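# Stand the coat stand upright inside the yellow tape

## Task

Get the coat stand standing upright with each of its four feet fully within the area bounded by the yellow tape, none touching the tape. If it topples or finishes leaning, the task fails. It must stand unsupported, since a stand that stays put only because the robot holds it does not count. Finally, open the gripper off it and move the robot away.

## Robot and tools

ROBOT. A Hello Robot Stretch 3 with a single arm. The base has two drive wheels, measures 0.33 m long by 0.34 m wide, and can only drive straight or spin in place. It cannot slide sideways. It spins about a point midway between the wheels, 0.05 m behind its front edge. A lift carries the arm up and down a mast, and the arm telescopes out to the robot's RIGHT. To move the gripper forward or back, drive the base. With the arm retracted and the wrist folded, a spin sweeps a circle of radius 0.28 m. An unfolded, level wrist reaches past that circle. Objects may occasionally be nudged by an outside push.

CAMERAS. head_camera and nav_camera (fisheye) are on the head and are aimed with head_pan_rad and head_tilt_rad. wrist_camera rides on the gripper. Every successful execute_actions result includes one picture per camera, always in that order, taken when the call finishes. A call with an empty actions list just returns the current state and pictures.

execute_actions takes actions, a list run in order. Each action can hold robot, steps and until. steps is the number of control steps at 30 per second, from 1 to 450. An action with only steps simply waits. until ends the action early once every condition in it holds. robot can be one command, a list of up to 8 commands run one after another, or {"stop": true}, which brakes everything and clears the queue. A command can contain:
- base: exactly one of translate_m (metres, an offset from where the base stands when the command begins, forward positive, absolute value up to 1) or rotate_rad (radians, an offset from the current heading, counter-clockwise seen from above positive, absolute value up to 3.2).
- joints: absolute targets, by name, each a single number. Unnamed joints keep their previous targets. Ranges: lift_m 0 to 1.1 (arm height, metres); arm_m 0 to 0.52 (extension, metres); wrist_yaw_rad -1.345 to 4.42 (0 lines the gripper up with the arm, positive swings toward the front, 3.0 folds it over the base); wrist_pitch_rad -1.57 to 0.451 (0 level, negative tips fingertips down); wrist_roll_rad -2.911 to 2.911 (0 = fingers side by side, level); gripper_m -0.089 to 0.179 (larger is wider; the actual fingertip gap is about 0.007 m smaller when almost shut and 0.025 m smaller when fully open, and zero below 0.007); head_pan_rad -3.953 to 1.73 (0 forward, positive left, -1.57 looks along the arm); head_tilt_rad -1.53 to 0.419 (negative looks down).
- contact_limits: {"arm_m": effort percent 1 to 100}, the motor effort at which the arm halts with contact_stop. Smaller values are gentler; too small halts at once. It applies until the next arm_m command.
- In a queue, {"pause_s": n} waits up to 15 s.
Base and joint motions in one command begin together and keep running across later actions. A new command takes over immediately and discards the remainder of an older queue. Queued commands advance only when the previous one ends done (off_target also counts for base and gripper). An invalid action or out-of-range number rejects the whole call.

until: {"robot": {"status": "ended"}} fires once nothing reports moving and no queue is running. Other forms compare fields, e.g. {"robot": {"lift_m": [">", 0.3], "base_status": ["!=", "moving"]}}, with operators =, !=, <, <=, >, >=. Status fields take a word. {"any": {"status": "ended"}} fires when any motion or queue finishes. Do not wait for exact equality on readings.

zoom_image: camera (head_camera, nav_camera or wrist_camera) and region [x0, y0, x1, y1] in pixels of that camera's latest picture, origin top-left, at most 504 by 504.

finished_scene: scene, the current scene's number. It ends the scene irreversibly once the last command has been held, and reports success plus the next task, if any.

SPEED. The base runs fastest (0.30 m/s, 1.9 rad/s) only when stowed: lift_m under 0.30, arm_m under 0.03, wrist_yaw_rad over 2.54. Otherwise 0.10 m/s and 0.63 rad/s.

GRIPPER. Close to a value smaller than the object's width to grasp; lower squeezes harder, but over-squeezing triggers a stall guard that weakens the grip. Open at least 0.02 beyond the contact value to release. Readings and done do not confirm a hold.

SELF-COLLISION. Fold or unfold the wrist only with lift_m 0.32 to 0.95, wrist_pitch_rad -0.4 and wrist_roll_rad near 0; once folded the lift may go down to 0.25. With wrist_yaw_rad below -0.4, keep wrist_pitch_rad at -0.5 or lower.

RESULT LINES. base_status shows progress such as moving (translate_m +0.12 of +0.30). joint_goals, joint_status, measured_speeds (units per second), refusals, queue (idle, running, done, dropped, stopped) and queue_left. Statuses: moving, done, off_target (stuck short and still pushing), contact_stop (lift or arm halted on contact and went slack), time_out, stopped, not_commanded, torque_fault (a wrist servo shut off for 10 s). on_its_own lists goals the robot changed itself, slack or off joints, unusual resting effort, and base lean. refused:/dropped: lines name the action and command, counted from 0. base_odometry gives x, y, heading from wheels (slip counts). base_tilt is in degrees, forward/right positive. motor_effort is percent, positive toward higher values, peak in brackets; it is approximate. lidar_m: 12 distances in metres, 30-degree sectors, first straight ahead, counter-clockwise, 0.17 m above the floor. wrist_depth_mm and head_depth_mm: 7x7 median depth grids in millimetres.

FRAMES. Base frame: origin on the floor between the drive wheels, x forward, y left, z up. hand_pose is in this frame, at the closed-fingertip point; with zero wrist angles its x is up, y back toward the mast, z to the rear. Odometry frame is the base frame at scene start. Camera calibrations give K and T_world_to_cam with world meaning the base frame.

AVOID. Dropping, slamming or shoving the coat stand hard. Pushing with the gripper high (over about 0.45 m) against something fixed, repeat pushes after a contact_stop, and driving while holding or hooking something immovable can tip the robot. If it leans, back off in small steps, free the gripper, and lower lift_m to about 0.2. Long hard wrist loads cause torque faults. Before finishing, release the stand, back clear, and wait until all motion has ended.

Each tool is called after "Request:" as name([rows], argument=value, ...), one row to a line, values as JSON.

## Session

Request:
execute_actions([
  {"robot":{"joints":{"head_tilt_rad":-0.8,"wrist_pitch_rad":-0.4}},"steps":60,"until":{"robot":{"status":"ended"}}},
])

Scene clock: 1.00 s.
robot.base_odometry: x=+0.000 y=+0.000 heading=+0.000 (m, m, rad; robot's odometry frame)
robot.turned_by_wheels: +0.000 (rad since the last result)
robot.turned_by_imu: +0.000 (rad since the last result)
robot.base_tilt: forward=+0.0 right=-1.9 (deg)
robot.lidar_m: 0.96 2.41 1.55 1.60 1.89 1.18 1.46 1.16 1.92 1.88 2.03 2.73
robot.head_depth_mm: 2222 2529 2362 1858 1536 1308 1139 / 2214 2503 2292 1866 1547 1317 1145 / 2300 2606 2381 1811 1506 1317 1147 / 2329 2660 2385 1894 1551 1320 1152 / 2366 2682 2385 1890 1557 1323 1149 / 2838 3146 2420 1903 1566 1327 1151 / 2989 3217 2430 1904 1569 1329 1155
robot.base_status: not_commanded
robot.joint_positions: lift_m=+0.378 arm_m=+0.002 wrist_yaw_rad=+3.021 wrist_pitch_rad=-0.423 wrist_roll_rad=-0.018 gripper_m=+0.037 head_pan_rad=-0.012 head_tilt_rad=-0.790
robot.joint_goals: lift_m=+0.378 arm_m=+0.002 wrist_yaw_rad=+3.021 wrist_pitch_rad=-0.400 wrist_roll_rad=-0.018 gripper_m=+0.037 head_pan_rad=-0.012 head_tilt_rad=-0.800
robot.joint_status: lift_m=not_commanded arm_m=not_commanded wrist_yaw_rad=not_commanded wrist_pitch_rad=done wrist_roll_rad=not_commanded gripper_m=not_commanded head_pan_rad=not_commanded head_tilt_rad=done
robot.measured_speeds: translate_m=+0.000 rotate_rad=+0.000 lift_m=+0.000 arm_m=+0.000 wrist_yaw_rad=+0.000 wrist_pitch_rad=+0.000 wrist_roll_rad=+0.000 head_pan_rad=+0.000 head_tilt_rad=+0.000
robot: refusals=0 queue=done queue_left=0
robot.motor_effort: left_wheel=+0(0) right_wheel=+0(0) lift_m=+44(45) arm_m=-1(1) wrist_yaw_rad=-1(0) wrist_pitch_rad=+11(12) wrist_roll_rad=+0(0) gripper_m=+0(0) head_pan_rad=+0(0) head_tilt_rad=-5(40) (%)
robot.hand_pose: x=+0.0056 y=+0.0753 z=+0.3896 quat_wxyz=(+0.189, +0.692, +0.109, +0.688) (m; robot's base frame)
robot.wrist_depth_mm: - - - - - - - / - - - - - - - / - - - - - - - / 897 888 914 907 911 906 900 / 753 740 - 748 775 748 757 / 631 631 - 623 - 637 632 / 544 559 - 570 543 535 547
pictures: head_camera (sideways: a quarter turn clockwise sets it upright), nav_camera (sideways: a quarter turn counterclockwise sets it upright), wrist_camera
camera_calibration (this result's frames):
head_camera: T_world_to_cam=[[-0.685703, -0.0181311, -0.727656, 0.969684], [-0.0469408, 0.99871, 0.0193495, -0.0253092], [0.726366, 0.0474248, -0.68567, 0.845311], [0, 0, 0, 1]] pos_world=[0.0497218, 0.00276928, 1.28569]
nav_camera: T_world_to_cam=[[0.744549, 0.0153528, 0.667392, -0.834644], [-0.0119748, -0.999267, 0.0363465, 0.00282392], [0.667461, -0.0350536, -0.743819, 0.920787], [0, 0, 0, 1]] pos_world=[0.00687738, 0.0479129, 1.24183]
wrist_camera: T_world_to_cam=[[0.998302, -0.0559422, 0.0162547, 0.00020533], [-0.0197744, -0.587863, -0.808718, 0.389023], [0.054797, 0.807024, -0.587971, 0.32964], [0, 0, 0, 1]] pos_world=[-0.0105755, -0.0373233, 0.508425]
Images, in order (width x height): head_camera 896x504, nav_camera 672x504, wrist_camera 644x364.

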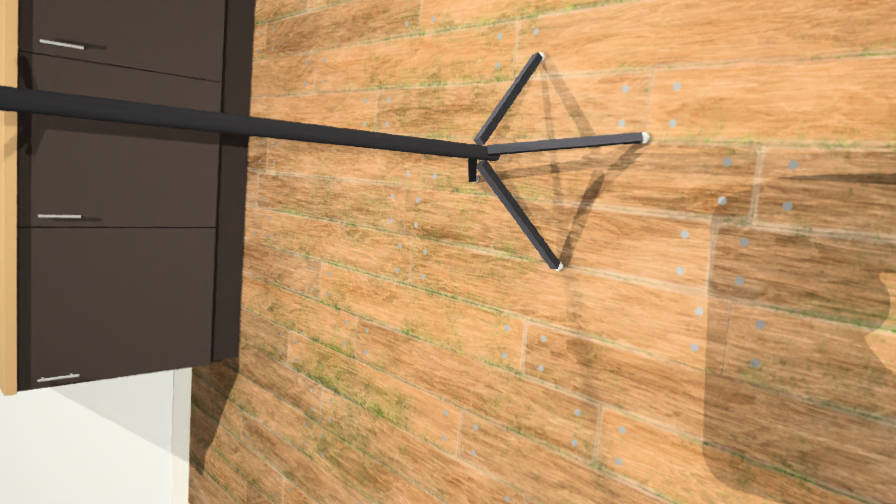

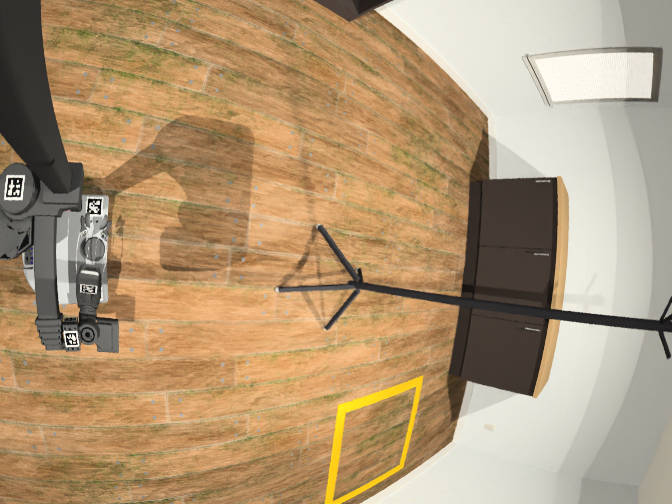

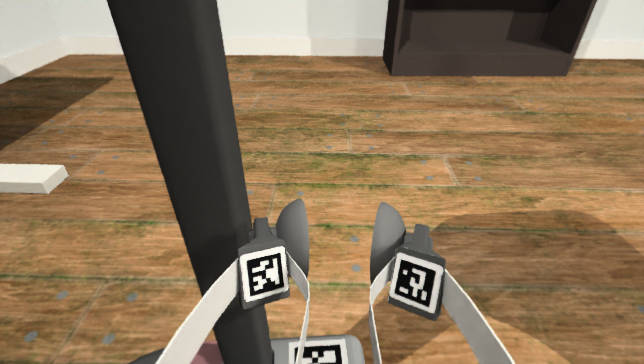

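Request:
execute_actions([
  {"robot":[{"base":{"translate_m":0.44},"joints":{"wrist_yaw_rad":0,"gripper_m":0.17,"head_pan_rad":-1.9,"head_tilt_rad":-1.0}},{"base":{"rotate_rad":1.95},"joints":{"wrist_pitch_rad":0}},{"base":{"translate_m":-0.35},"joints":{"lift_m":0.2}}],"steps":450,"until":{"robot":{"status":"ended"}}},
  {"steps":100,"until":{"robot":{"status":"ended"}}},
])

Scene clock: 22.80 s.
robot.base_odometry: x=+0.570 y=-0.325 heading=+1.950 (m, m, rad; robot's odometry frame)
robot.turned_by_wheels: +1.950 (rad since the last result)
robot.turned_by_imu: +1.924 (rad since the last result)
robot.base_tilt: forward=+0.2 right=-1.9 (deg)
robot.lidar_m: 2.17 1.83 1.64 1.64 1.73 1.63 1.67 2.21 0.51 0.41 2.24 1.82
robot.head_depth_mm: 1840 2095 1804 1552 1361 1206 1088 / 1887 2105 1821 1553 1369 1214 1137 / 1915 2128 1828 1567 1369 1219 - / 1975 2199 1836 1577 1373 1237 - / 1998 2191 1794 1515 1336 1206 1103 / 464 555 1807 1586 1380 1229 1104 / 2527 2233 1849 1588 1388 1237 1107
robot.base_status: done (translate_m -0.3500 of -0.3500)
robot.joint_positions: lift_m=+0.201 arm_m=+0.002 wrist_yaw_rad=+0.003 wrist_pitch_rad=-0.024 wrist_roll_rad=-0.018 gripper_m=+0.170 head_pan_rad=-1.893 head_tilt_rad=-0.988
robot.joint_goals: lift_m=+0.200 arm_m=+0.002 wrist_yaw_rad=+0.000 wrist_pitch_rad=+0.000 wrist_roll_rad=-0.018 gripper_m=+0.170 head_pan_rad=-1.900 head_tilt_rad=-1.000
robot.joint_status: lift_m=done arm_m=not_commanded wrist_yaw_rad=done wrist_pitch_rad=done wrist_roll_rad=not_commanded gripper_m=done head_pan_rad=done head_tilt_rad=done
robot.measured_speeds: translate_m=+0.000 rotate_rad=+0.000 lift_m=+0.000 arm_m=+0.000 wrist_yaw_rad=+0.000 wrist_pitch_rad=+0.000 wrist_roll_rad=+0.000 head_pan_rad=+0.000 head_tilt_rad=+0.000
robot: refusals=0 queue=done queue_left=0
robot.motor_effort: left_wheel=-2(8) right_wheel=+3(8) lift_m=+25(47) arm_m=-1(0) wrist_yaw_rad=-2(3) wrist_pitch_rad=+12(17) wrist_roll_rad=+0(0) gripper_m=+0(84) head_pan_rad=-3(42) head_tilt_rad=-6(26) (%)
robot.hand_pose: x=-0.0208 y=-0.4025 z=+0.3090 quat_wxyz=(+0.714, +0.010, -0.700, -0.008) (m; robot's base frame)
robot.wrist_depth_mm: - - - - - - - / - - - - - - - / - - - - - - - / - - - - - - - / 989 - - 310 - - - / 727 687 730 312 677 765 842 / 541 553 542 551 536 584 549
pictures: head_camera (sideways: a quarter turn clockwise sets it upright), nav_camera (sideways: a quarter turn counterclockwise sets it upright), wrist_camera
camera_calibration (this result's frames):
head_camera: T_world_to_cam=[[0.233485, 0.781575, -0.578468, 0.769682], [0.96368, -0.265314, 0.0304978, -0.0459814], [-0.129639, -0.564578, -0.815135, 1.01889], [0, 0, 0, 1]] pos_world=[-0.00331005, -0.0385217, 1.27717]
nav_camera: T_world_to_cam=[[-0.249997, -0.824408, 0.507792, -0.620645], [-0.950038, 0.310086, 0.0357051, 0.00939044], [-0.186895, -0.473496, -0.860739, 1.07801], [0, 0, 0, 1]] pos_world=[0.0552362, -0.00414398, 1.24271]
wrist_camera: T_world_to_cam=[[-0.997633, -0.0558758, 0.0400724, -0.0476656], [-0.0517107, 0.225567, -0.972854, 0.419947], [0.0453201, -0.972624, -0.227922, -0.158427], [0, 0, 0, 1]] pos_world=[-0.0186571, -0.251479, 0.374349]
Images, in order (width x height): head_camera 896x504, nav_camera 672x504, wrist_camera 644x364.

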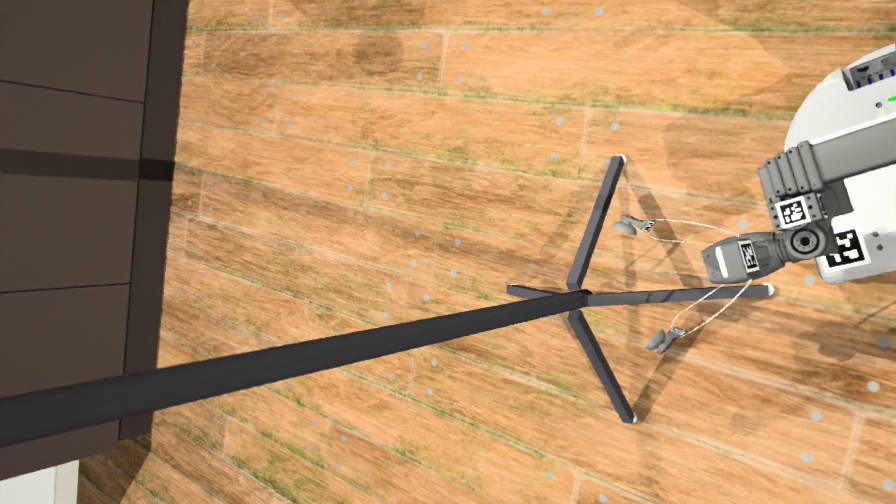

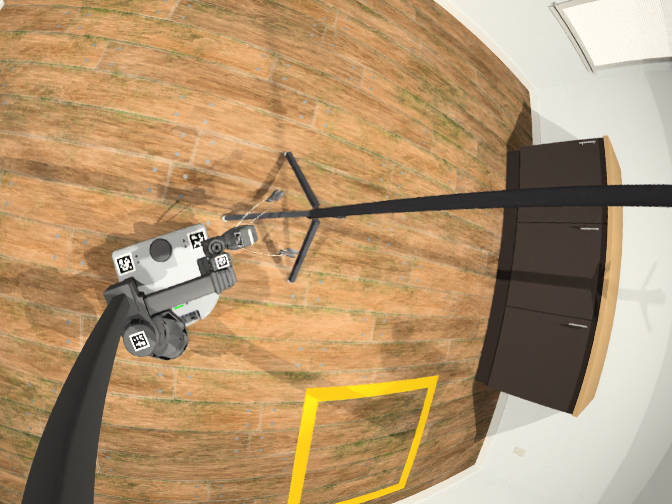

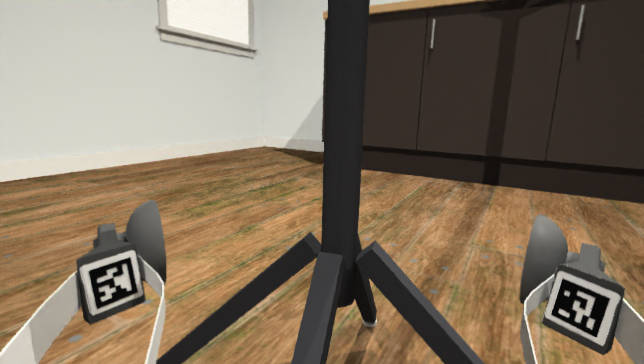

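Request:
execute_actions([
  {"robot":[{"joints":{"arm_m":0.19,"lift_m":0.215}},{"joints":{"gripper_m":-0.03}}],"steps":200,"until":{"robot":{"status":"ended"}}},
  {"robot":{"base":{"translate_m":-1},"joints":{"arm_m":0.3,"wrist_yaw_rad":1.0,"head_pan_rad":-1.6}},"steps":450,"until":{"robot":{"status":"ended"}}},
])

Scene clock: 42.97 s.
robot.base_odometry: x=+0.940 y=-1.254 heading=+1.951 (m, m, rad; robot's odometry frame)
robot.turned_by_wheels: +0.001 (rad since the last result)
robot.turned_by_imu: +0.000 (rad since the last result)
robot.base_tilt: forward=+0.1 right=-1.9 (deg)
robot.lidar_m: 2.79 2.64 2.12 1.13 0.79 0.75 0.77 1.01 1.66 0.52 0.43 2.69
robot.head_depth_mm: 1463 1765 1796 1544 1361 1204 1092 / 1540 1789 1816 1548 1371 1214 1125 / 1616 1898 1828 1550 1423 1218 - / 1707 2028 1831 1568 1400 1219 1123 / 1824 2082 1826 1570 1317 1202 1106 / 1928 2211 1760 1526 1384 1226 1104 / 1909 557 1817 1589 1389 1240 1112
robot.base_status: done (translate_m -0.9999 of -1.0000)
robot.joint_positions: lift_m=+0.214 arm_m=+0.300 wrist_yaw_rad=+1.217 wrist_pitch_rad=-0.021 wrist_roll_rad=-0.018 gripper_m=-0.020 head_pan_rad=-1.605 head_tilt_rad=-0.990
robot.joint_goals: lift_m=+0.215 arm_m=+0.300 wrist_yaw_rad=+1.195 wrist_pitch_rad=+0.000 wrist_roll_rad=-0.018 gripper_m=-0.021 head_pan_rad=-1.600 head_tilt_rad=-1.000
robot.joint_status: lift_m=done arm_m=done wrist_yaw_rad=off_target wrist_pitch_rad=done wrist_roll_rad=not_commanded gripper_m=done head_pan_rad=done head_tilt_rad=done
robot.measured_speeds: translate_m=+0.000 rotate_rad=+0.000 lift_m=+0.000 arm_m=+0.000 wrist_yaw_rad=+0.000 wrist_pitch_rad=+0.000 wrist_roll_rad=+0.000 head_pan_rad=+0.000 head_tilt_rad=+0.000
robot: refusals=0 queue=dropped queue_left=0
robot.on_its_own: wrist_yaw_rad is held at +1.195, not at your +1.000, by its stall guard, which is not easing now; gripper_m is held at -0.021, not at your -0.030, by its stall guard, which is not easing now; right_wheel is at rest, and its effort (-40) is outside its rest range (-18 to +18); wrist_yaw_rad is at rest, and its effort (-17) is outside its rest range (-12 to +12)
robot.motor_effort: left_wheel=+17(32) right_wheel=-40(60) lift_m=+61(65) arm_m=+2(16) wrist_yaw_rad=-17(66) wrist_pitch_rad=+11(13) wrist_roll_rad=+0(0) gripper_m=-18(100) head_pan_rad=+2(26) head_tilt_rad=-4(6) (%)
robot.hand_pose: x=+0.2185 y=-0.5334 z=+0.3236 quat_wxyz=(+0.590, +0.407, -0.570, +0.402) (m; robot's base frame)
robot.wrist_depth_mm: - - - 106 - - - / - - - 109 - - - / - - - 113 - - - / - - - 117 - - - / - - - 121 - - - / 749 784 773 125 - 797 813 / 583 584 598 130 592 602 616
pictures: head_camera (sideways: a quarter turn clockwise sets it upright), nav_camera (sideways: a quarter turn counterclockwise sets it upright), wrist_camera
camera_calibration (this result's frames):
head_camera: T_world_to_cam=[[0.00207899, 0.816984, -0.576657, 0.768734], [0.999349, 0.0190673, 0.0306167, -0.0463536], [0.0360086, -0.576345, -0.816413, 1.01954], [0, 0, 0, 1]] pos_world=[0.00801313, -0.0395534, 1.27708]
nav_camera: T_world_to_cam=[[-0.00574798, -0.862585, 0.50588, -0.619643], [-0.998982, 0.0275879, 0.0356899, 0.00970889], [-0.0447418, -0.50516, -0.861865, 1.0786], [0, 0, 0, 1]] pos_world=[0.054396, 0.0101048, 1.24273]
wrist_camera: T_world_to_cam=[[-0.295572, -0.954474, 0.04021, -0.44962], [-0.226786, 0.029217, -0.973506, 0.409793], [0.928012, -0.29686, -0.225097, -0.126607], [0, 0, 0, 1]] pos_world=[0.0775329, -0.478708, 0.388516]
Images, in order (width x height): head_camera 896x504, nav_camera 672x504, wrist_camera 644x364.

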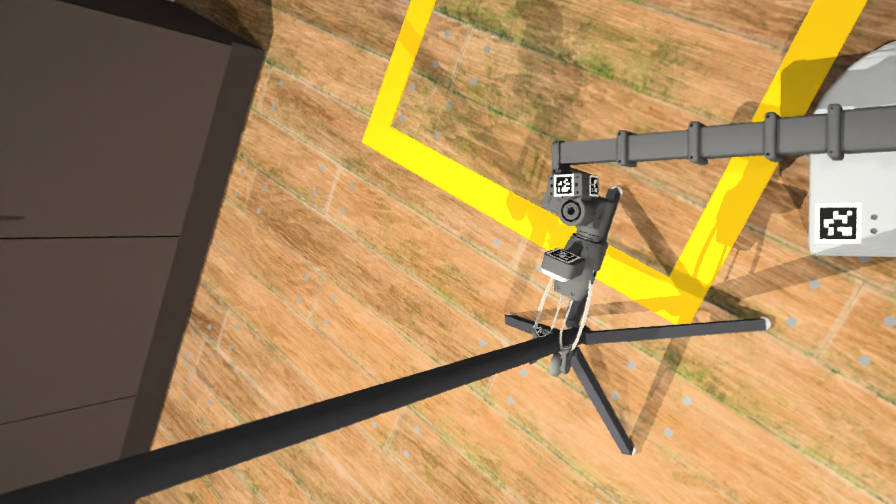

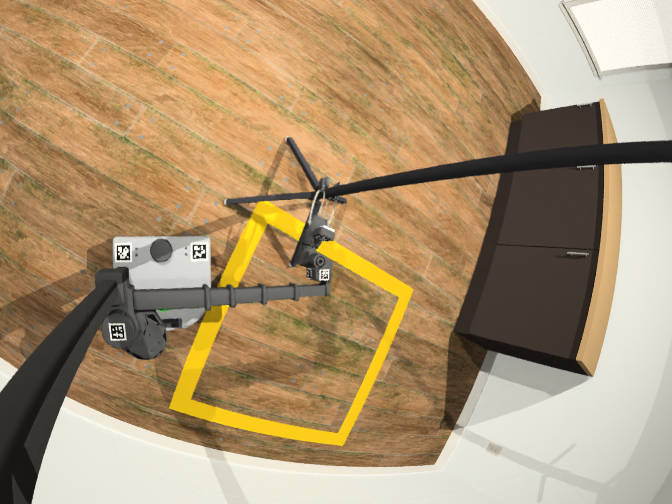

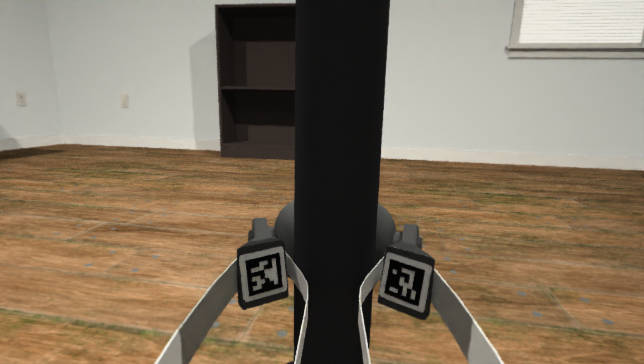

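Request:
execute_actions([
  {"robot":[{"base":{"translate_m":-0.25},"joints":{"wrist_yaw_rad":1.3}},{"base":{"rotate_rad":-0.55}}],"steps":300,"until":{"robot":{"status":"ended"}}},
  {"robot":[{"joints":{"gripper_m":0.12}},{"base":{"translate_m":-0.11},"joints":{"lift_m":0.4}}],"steps":200,"until":{"robot":{"status":"ended"}}},
])

Scene clock: 58.00 s.
robot.base_odometry: x=+1.015 y=-1.594 heading=+1.401 (m, m, rad; robot's odometry frame)
robot.turned_by_wheels: -0.550 (rad since the last result)
robot.turned_by_imu: -0.525 (rad since the last result)
robot.base_tilt: forward=+0.1 right=-1.8 (deg)
robot.lidar_m: 3.02 3.12 2.33 2.03 0.63 0.44 0.42 0.43 0.56 1.33 0.45 0.58
robot.head_depth_mm: 1142 1177 1220 1255 1274 1194 1091 / 1627 1698 1721 1531 1360 1226 - / 1974 2171 1826 1589 1333 1210 1136 / 1976 2158 1827 1591 1344 1217 1119 / 1960 2145 1835 1583 1338 1227 1101 / 1951 2155 1849 1593 1334 1209 1105 / 1848 1869 1850 1556 1371 1215 1106
robot.base_status: done (translate_m -0.1100 of -0.1100)
robot.joint_positions: lift_m=+0.399 arm_m=+0.300 wrist_yaw_rad=+1.403 wrist_pitch_rad=-0.021 wrist_roll_rad=-0.018 gripper_m=+0.120 head_pan_rad=-1.605 head_tilt_rad=-0.990
robot.joint_goals: lift_m=+0.400 arm_m=+0.300 wrist_yaw_rad=+1.402 wrist_pitch_rad=+0.000 wrist_roll_rad=-0.018 gripper_m=+0.120 head_pan_rad=-1.600 head_tilt_rad=-1.000
robot.joint_status: lift_m=done arm_m=done wrist_yaw_rad=done wrist_pitch_rad=done wrist_roll_rad=not_commanded gripper_m=done head_pan_rad=done head_tilt_rad=done
robot.measured_speeds: translate_m=+0.000 rotate_rad=+0.000 lift_m=+0.000 arm_m=+0.000 wrist_yaw_rad=+0.000 wrist_pitch_rad=+0.000 wrist_roll_rad=+0.000 head_pan_rad=+0.000 head_tilt_rad=+0.000
robot: refusals=0 queue=done queue_left=0
robot.on_its_own: wrist_yaw_rad is held at +1.402, not at your +1.300, by its stall guard, which is not easing now
robot.motor_effort: left_wheel=+2(31) right_wheel=-3(61) lift_m=+61(64) arm_m=+4(4) wrist_yaw_rad=-1(34) wrist_pitch_rad=+11(10) wrist_roll_rad=+0(0) gripper_m=+0(81) head_pan_rad=+3(3) head_tilt_rad=-5(5) (%)
robot.hand_pose: x=+0.2307 y=-0.4875 z=+0.5086 quat_wxyz=(+0.550, +0.458, -0.530, +0.455) (m; robot's base frame)
robot.wrist_depth_mm: - - - 215 - - - / - - - 222 - - - / - - - 232 - - - / - - - 239 - - - / - - - - - - - / - - - - - - - / 847 876 884 831 900 888 903
pictures: head_camera (sideways: a quarter turn clockwise sets it upright), nav_camera (sideways: a quarter turn counterclockwise sets it upright), wrist_camera
camera_calibration (this result's frames):
head_camera: T_world_to_cam=[[0.00207899, 0.816984, -0.576657, 0.768734], [0.999349, 0.0190673, 0.0306167, -0.0463536], [0.0360086, -0.576345, -0.816413, 1.01954], [0, 0, 0, 1]] pos_world=[0.00801313, -0.0395534, 1.27708]
nav_camera: T_world_to_cam=[[-0.00574798, -0.862585, 0.50588, -0.619644], [-0.998982, 0.027588, 0.0356899, 0.00970889], [-0.0447418, -0.50516, -0.861865, 1.0786], [0, 0, 0, 1]] pos_world=[0.054396, 0.0101048, 1.24273]
wrist_camera: T_world_to_cam=[[-0.114365, -0.992626, 0.0401849, -0.470026], [-0.228278, -0.01311, -0.973508, 0.570997], [0.966856, -0.120508, -0.225096, -0.00568396], [0, 0, 0, 1]] pos_world=[0.0820874, -0.459759, 0.573478]
Images, in order (width x height): head_camera 896x504, nav_camera 672x504, wrist_camera 644x364.

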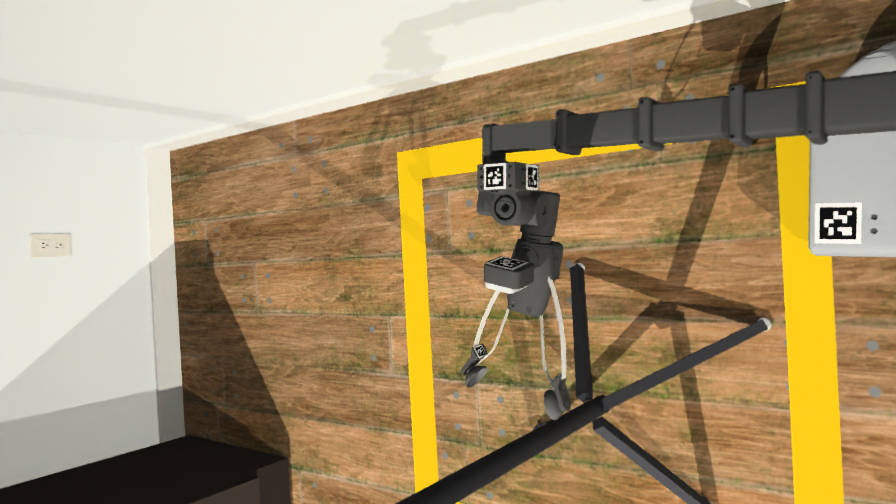

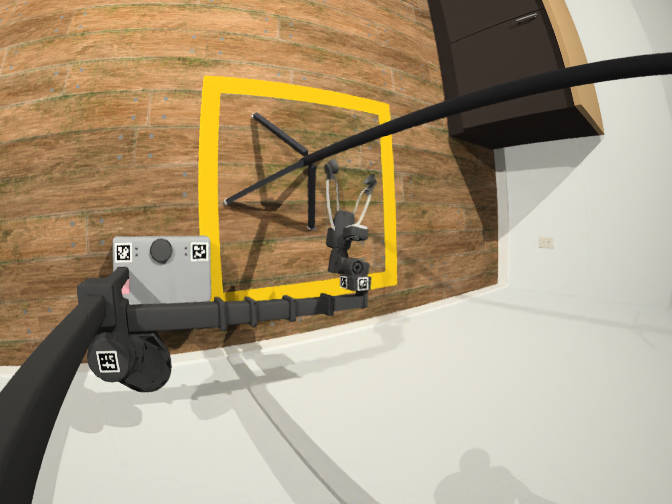

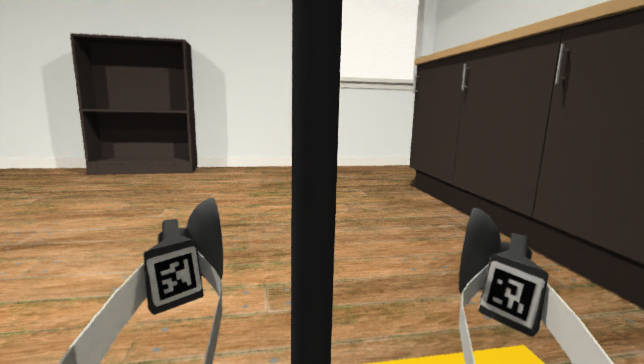

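Inside, by a few cm.

Request:
execute_actions([
  {"robot":[{"joints":{"arm_m":0}},{"base":{"rotate_rad":0.8},"joints":{"head_pan_rad":-2.3}},{"base":{"translate_m":0.35}}],"steps":450,"until":{"robot":{"status":"ended"}}},
])

Request:
finished_scene(scene=2)

Scene clock: 72.13 s.
robot.base_odometry: x=+0.808 y=-1.312 heading=+2.201 (m, m, rad; robot's odometry frame)
robot.turned_by_wheels: +0.800 (rad since the last result)
robot.turned_by_imu: +0.791 (rad since the last result)
robot.base_tilt: forward=+0.2 right=-1.9 (deg)
robot.lidar_m: 2.67 2.03 1.45 0.81 0.68 0.68 0.76 0.63 0.62 2.01 2.78 2.77
robot.head_depth_mm: 2158 2139 1802 1547 1355 1208 - / 2167 2167 1805 1555 1368 1213 - / 2151 2106 1766 1559 1345 1233 - / 2165 2137 1772 1506 1375 1258 - / 1718 2028 1841 1580 1356 1245 1071 / 1650 1947 1853 1583 1384 1231 1133 / 1667 1967 1872 1582 1381 1230 1109
robot.base_status: done (translate_m +0.3500 of +0.3500)
robot.joint_positions: lift_m=+0.399 arm_m=+0.002 wrist_yaw_rad=+1.403 wrist_pitch_rad=-0.021 wrist_roll_rad=-0.018 gripper_m=+0.120 head_pan_rad=-2.293 head_tilt_rad=-0.990
robot.joint_goals: lift_m=+0.400 arm_m=+0.000 wrist_yaw_rad=+1.402 wrist_pitch_rad=+0.000 wrist_roll_rad=-0.018 gripper_m=+0.120 head_pan_rad=-2.300 head_tilt_rad=-1.000
robot.joint_status: lift_m=done arm_m=done wrist_yaw_rad=done wrist_pitch_rad=done wrist_roll_rad=not_commanded gripper_m=done head_pan_rad=done head_tilt_rad=done
robot.measured_speeds: translate_m=+0.000 rotate_rad=+0.000 lift_m=+0.000 arm_m=+0.000 wrist_yaw_rad=+0.000 wrist_pitch_rad=+0.000 wrist_roll_rad=+0.000 head_pan_rad=+0.000 head_tilt_rad=+0.000
robot: refusals=0 queue=done queue_left=0
robot.on_its_own: wrist_yaw_rad is held at +1.402, not at your +1.300, by its stall guard, which is not easing now
robot.motor_effort: left_wheel=-3(8) right_wheel=+3(10) lift_m=+62(62) arm_m=-5(7) wrist_yaw_rad=-1(0) wrist_pitch_rad=+11(10) wrist_roll_rad=+0(0) gripper_m=+1(0) head_pan_rad=-3(35) head_tilt_rad=-5(4) (%)
robot.hand_pose: x=+0.2307 y=-0.1900 z=+0.5086 quat_wxyz=(+0.550, +0.458, -0.530, +0.455) (m; robot's base frame)
robot.wrist_depth_mm: - - - - - - - / - - - - - - - / - - - - - - - / - - - - - - - / - - - - - - - / - - - - - - - / 863 891 882 887 895 886 960
pictures: head_camera (sideways: a quarter turn clockwise sets it upright), nav_camera (sideways: a quarter turn counterclockwise sets it upright), wrist_camera
camera_calibration (this result's frames):
head_camera: T_world_to_cam=[[0.520212, 0.629957, -0.576657, 0.765573], [0.784293, -0.619635, 0.0306167, -0.0450418], [-0.338029, -0.468195, -0.816413, 1.02182], [0, 0, 0, 1]] pos_world=[-0.0175295, -0.031777, 1.27708]
nav_camera: T_world_to_cam=[[-0.551994, -0.662864, 0.50588, -0.616311], [-0.754393, 0.655452, 0.0356899, 0.00821689], [-0.355237, -0.361932, -0.861865, 1.0805], [0, 0, 0, 1]] pos_world=[0.0498323, -0.0228494, 1.24273]
wrist_camera: T_world_to_cam=[[-0.114364, -0.992626, 0.0401849, -0.174665], [-0.228278, -0.01311, -0.973508, 0.574897], [0.966856, -0.120508, -0.225096, 0.0301739], [0, 0, 0, 1]] pos_world=[0.0820874, -0.162204, 0.573478]
Images, in order (width x height): head_camera 896x504, nav_camera 672x504, wrist_camera 644x364.

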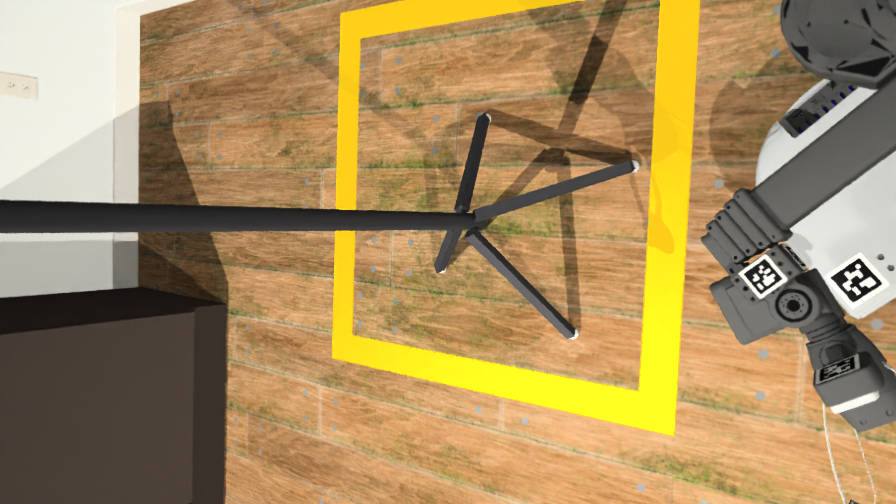

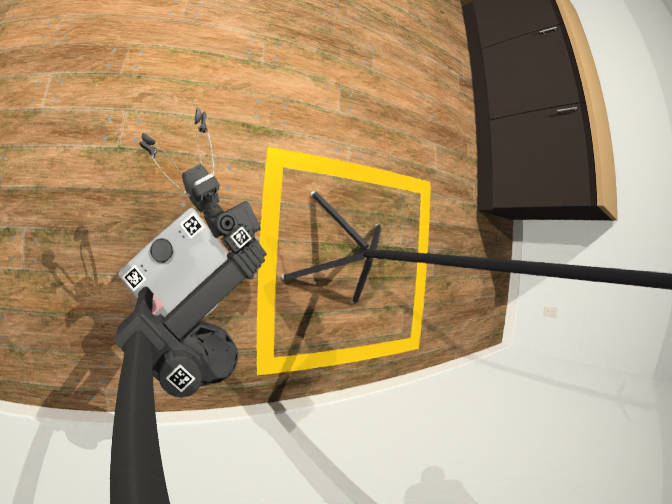

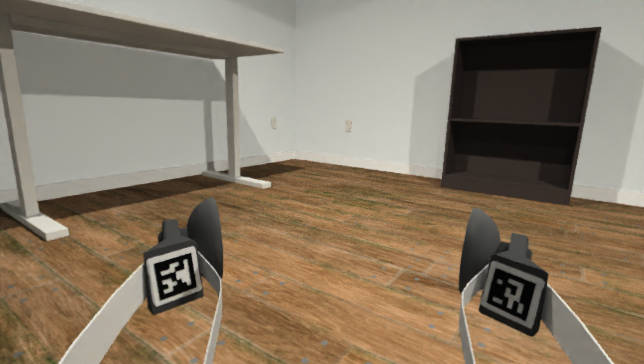

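The scene is finished: the task was done.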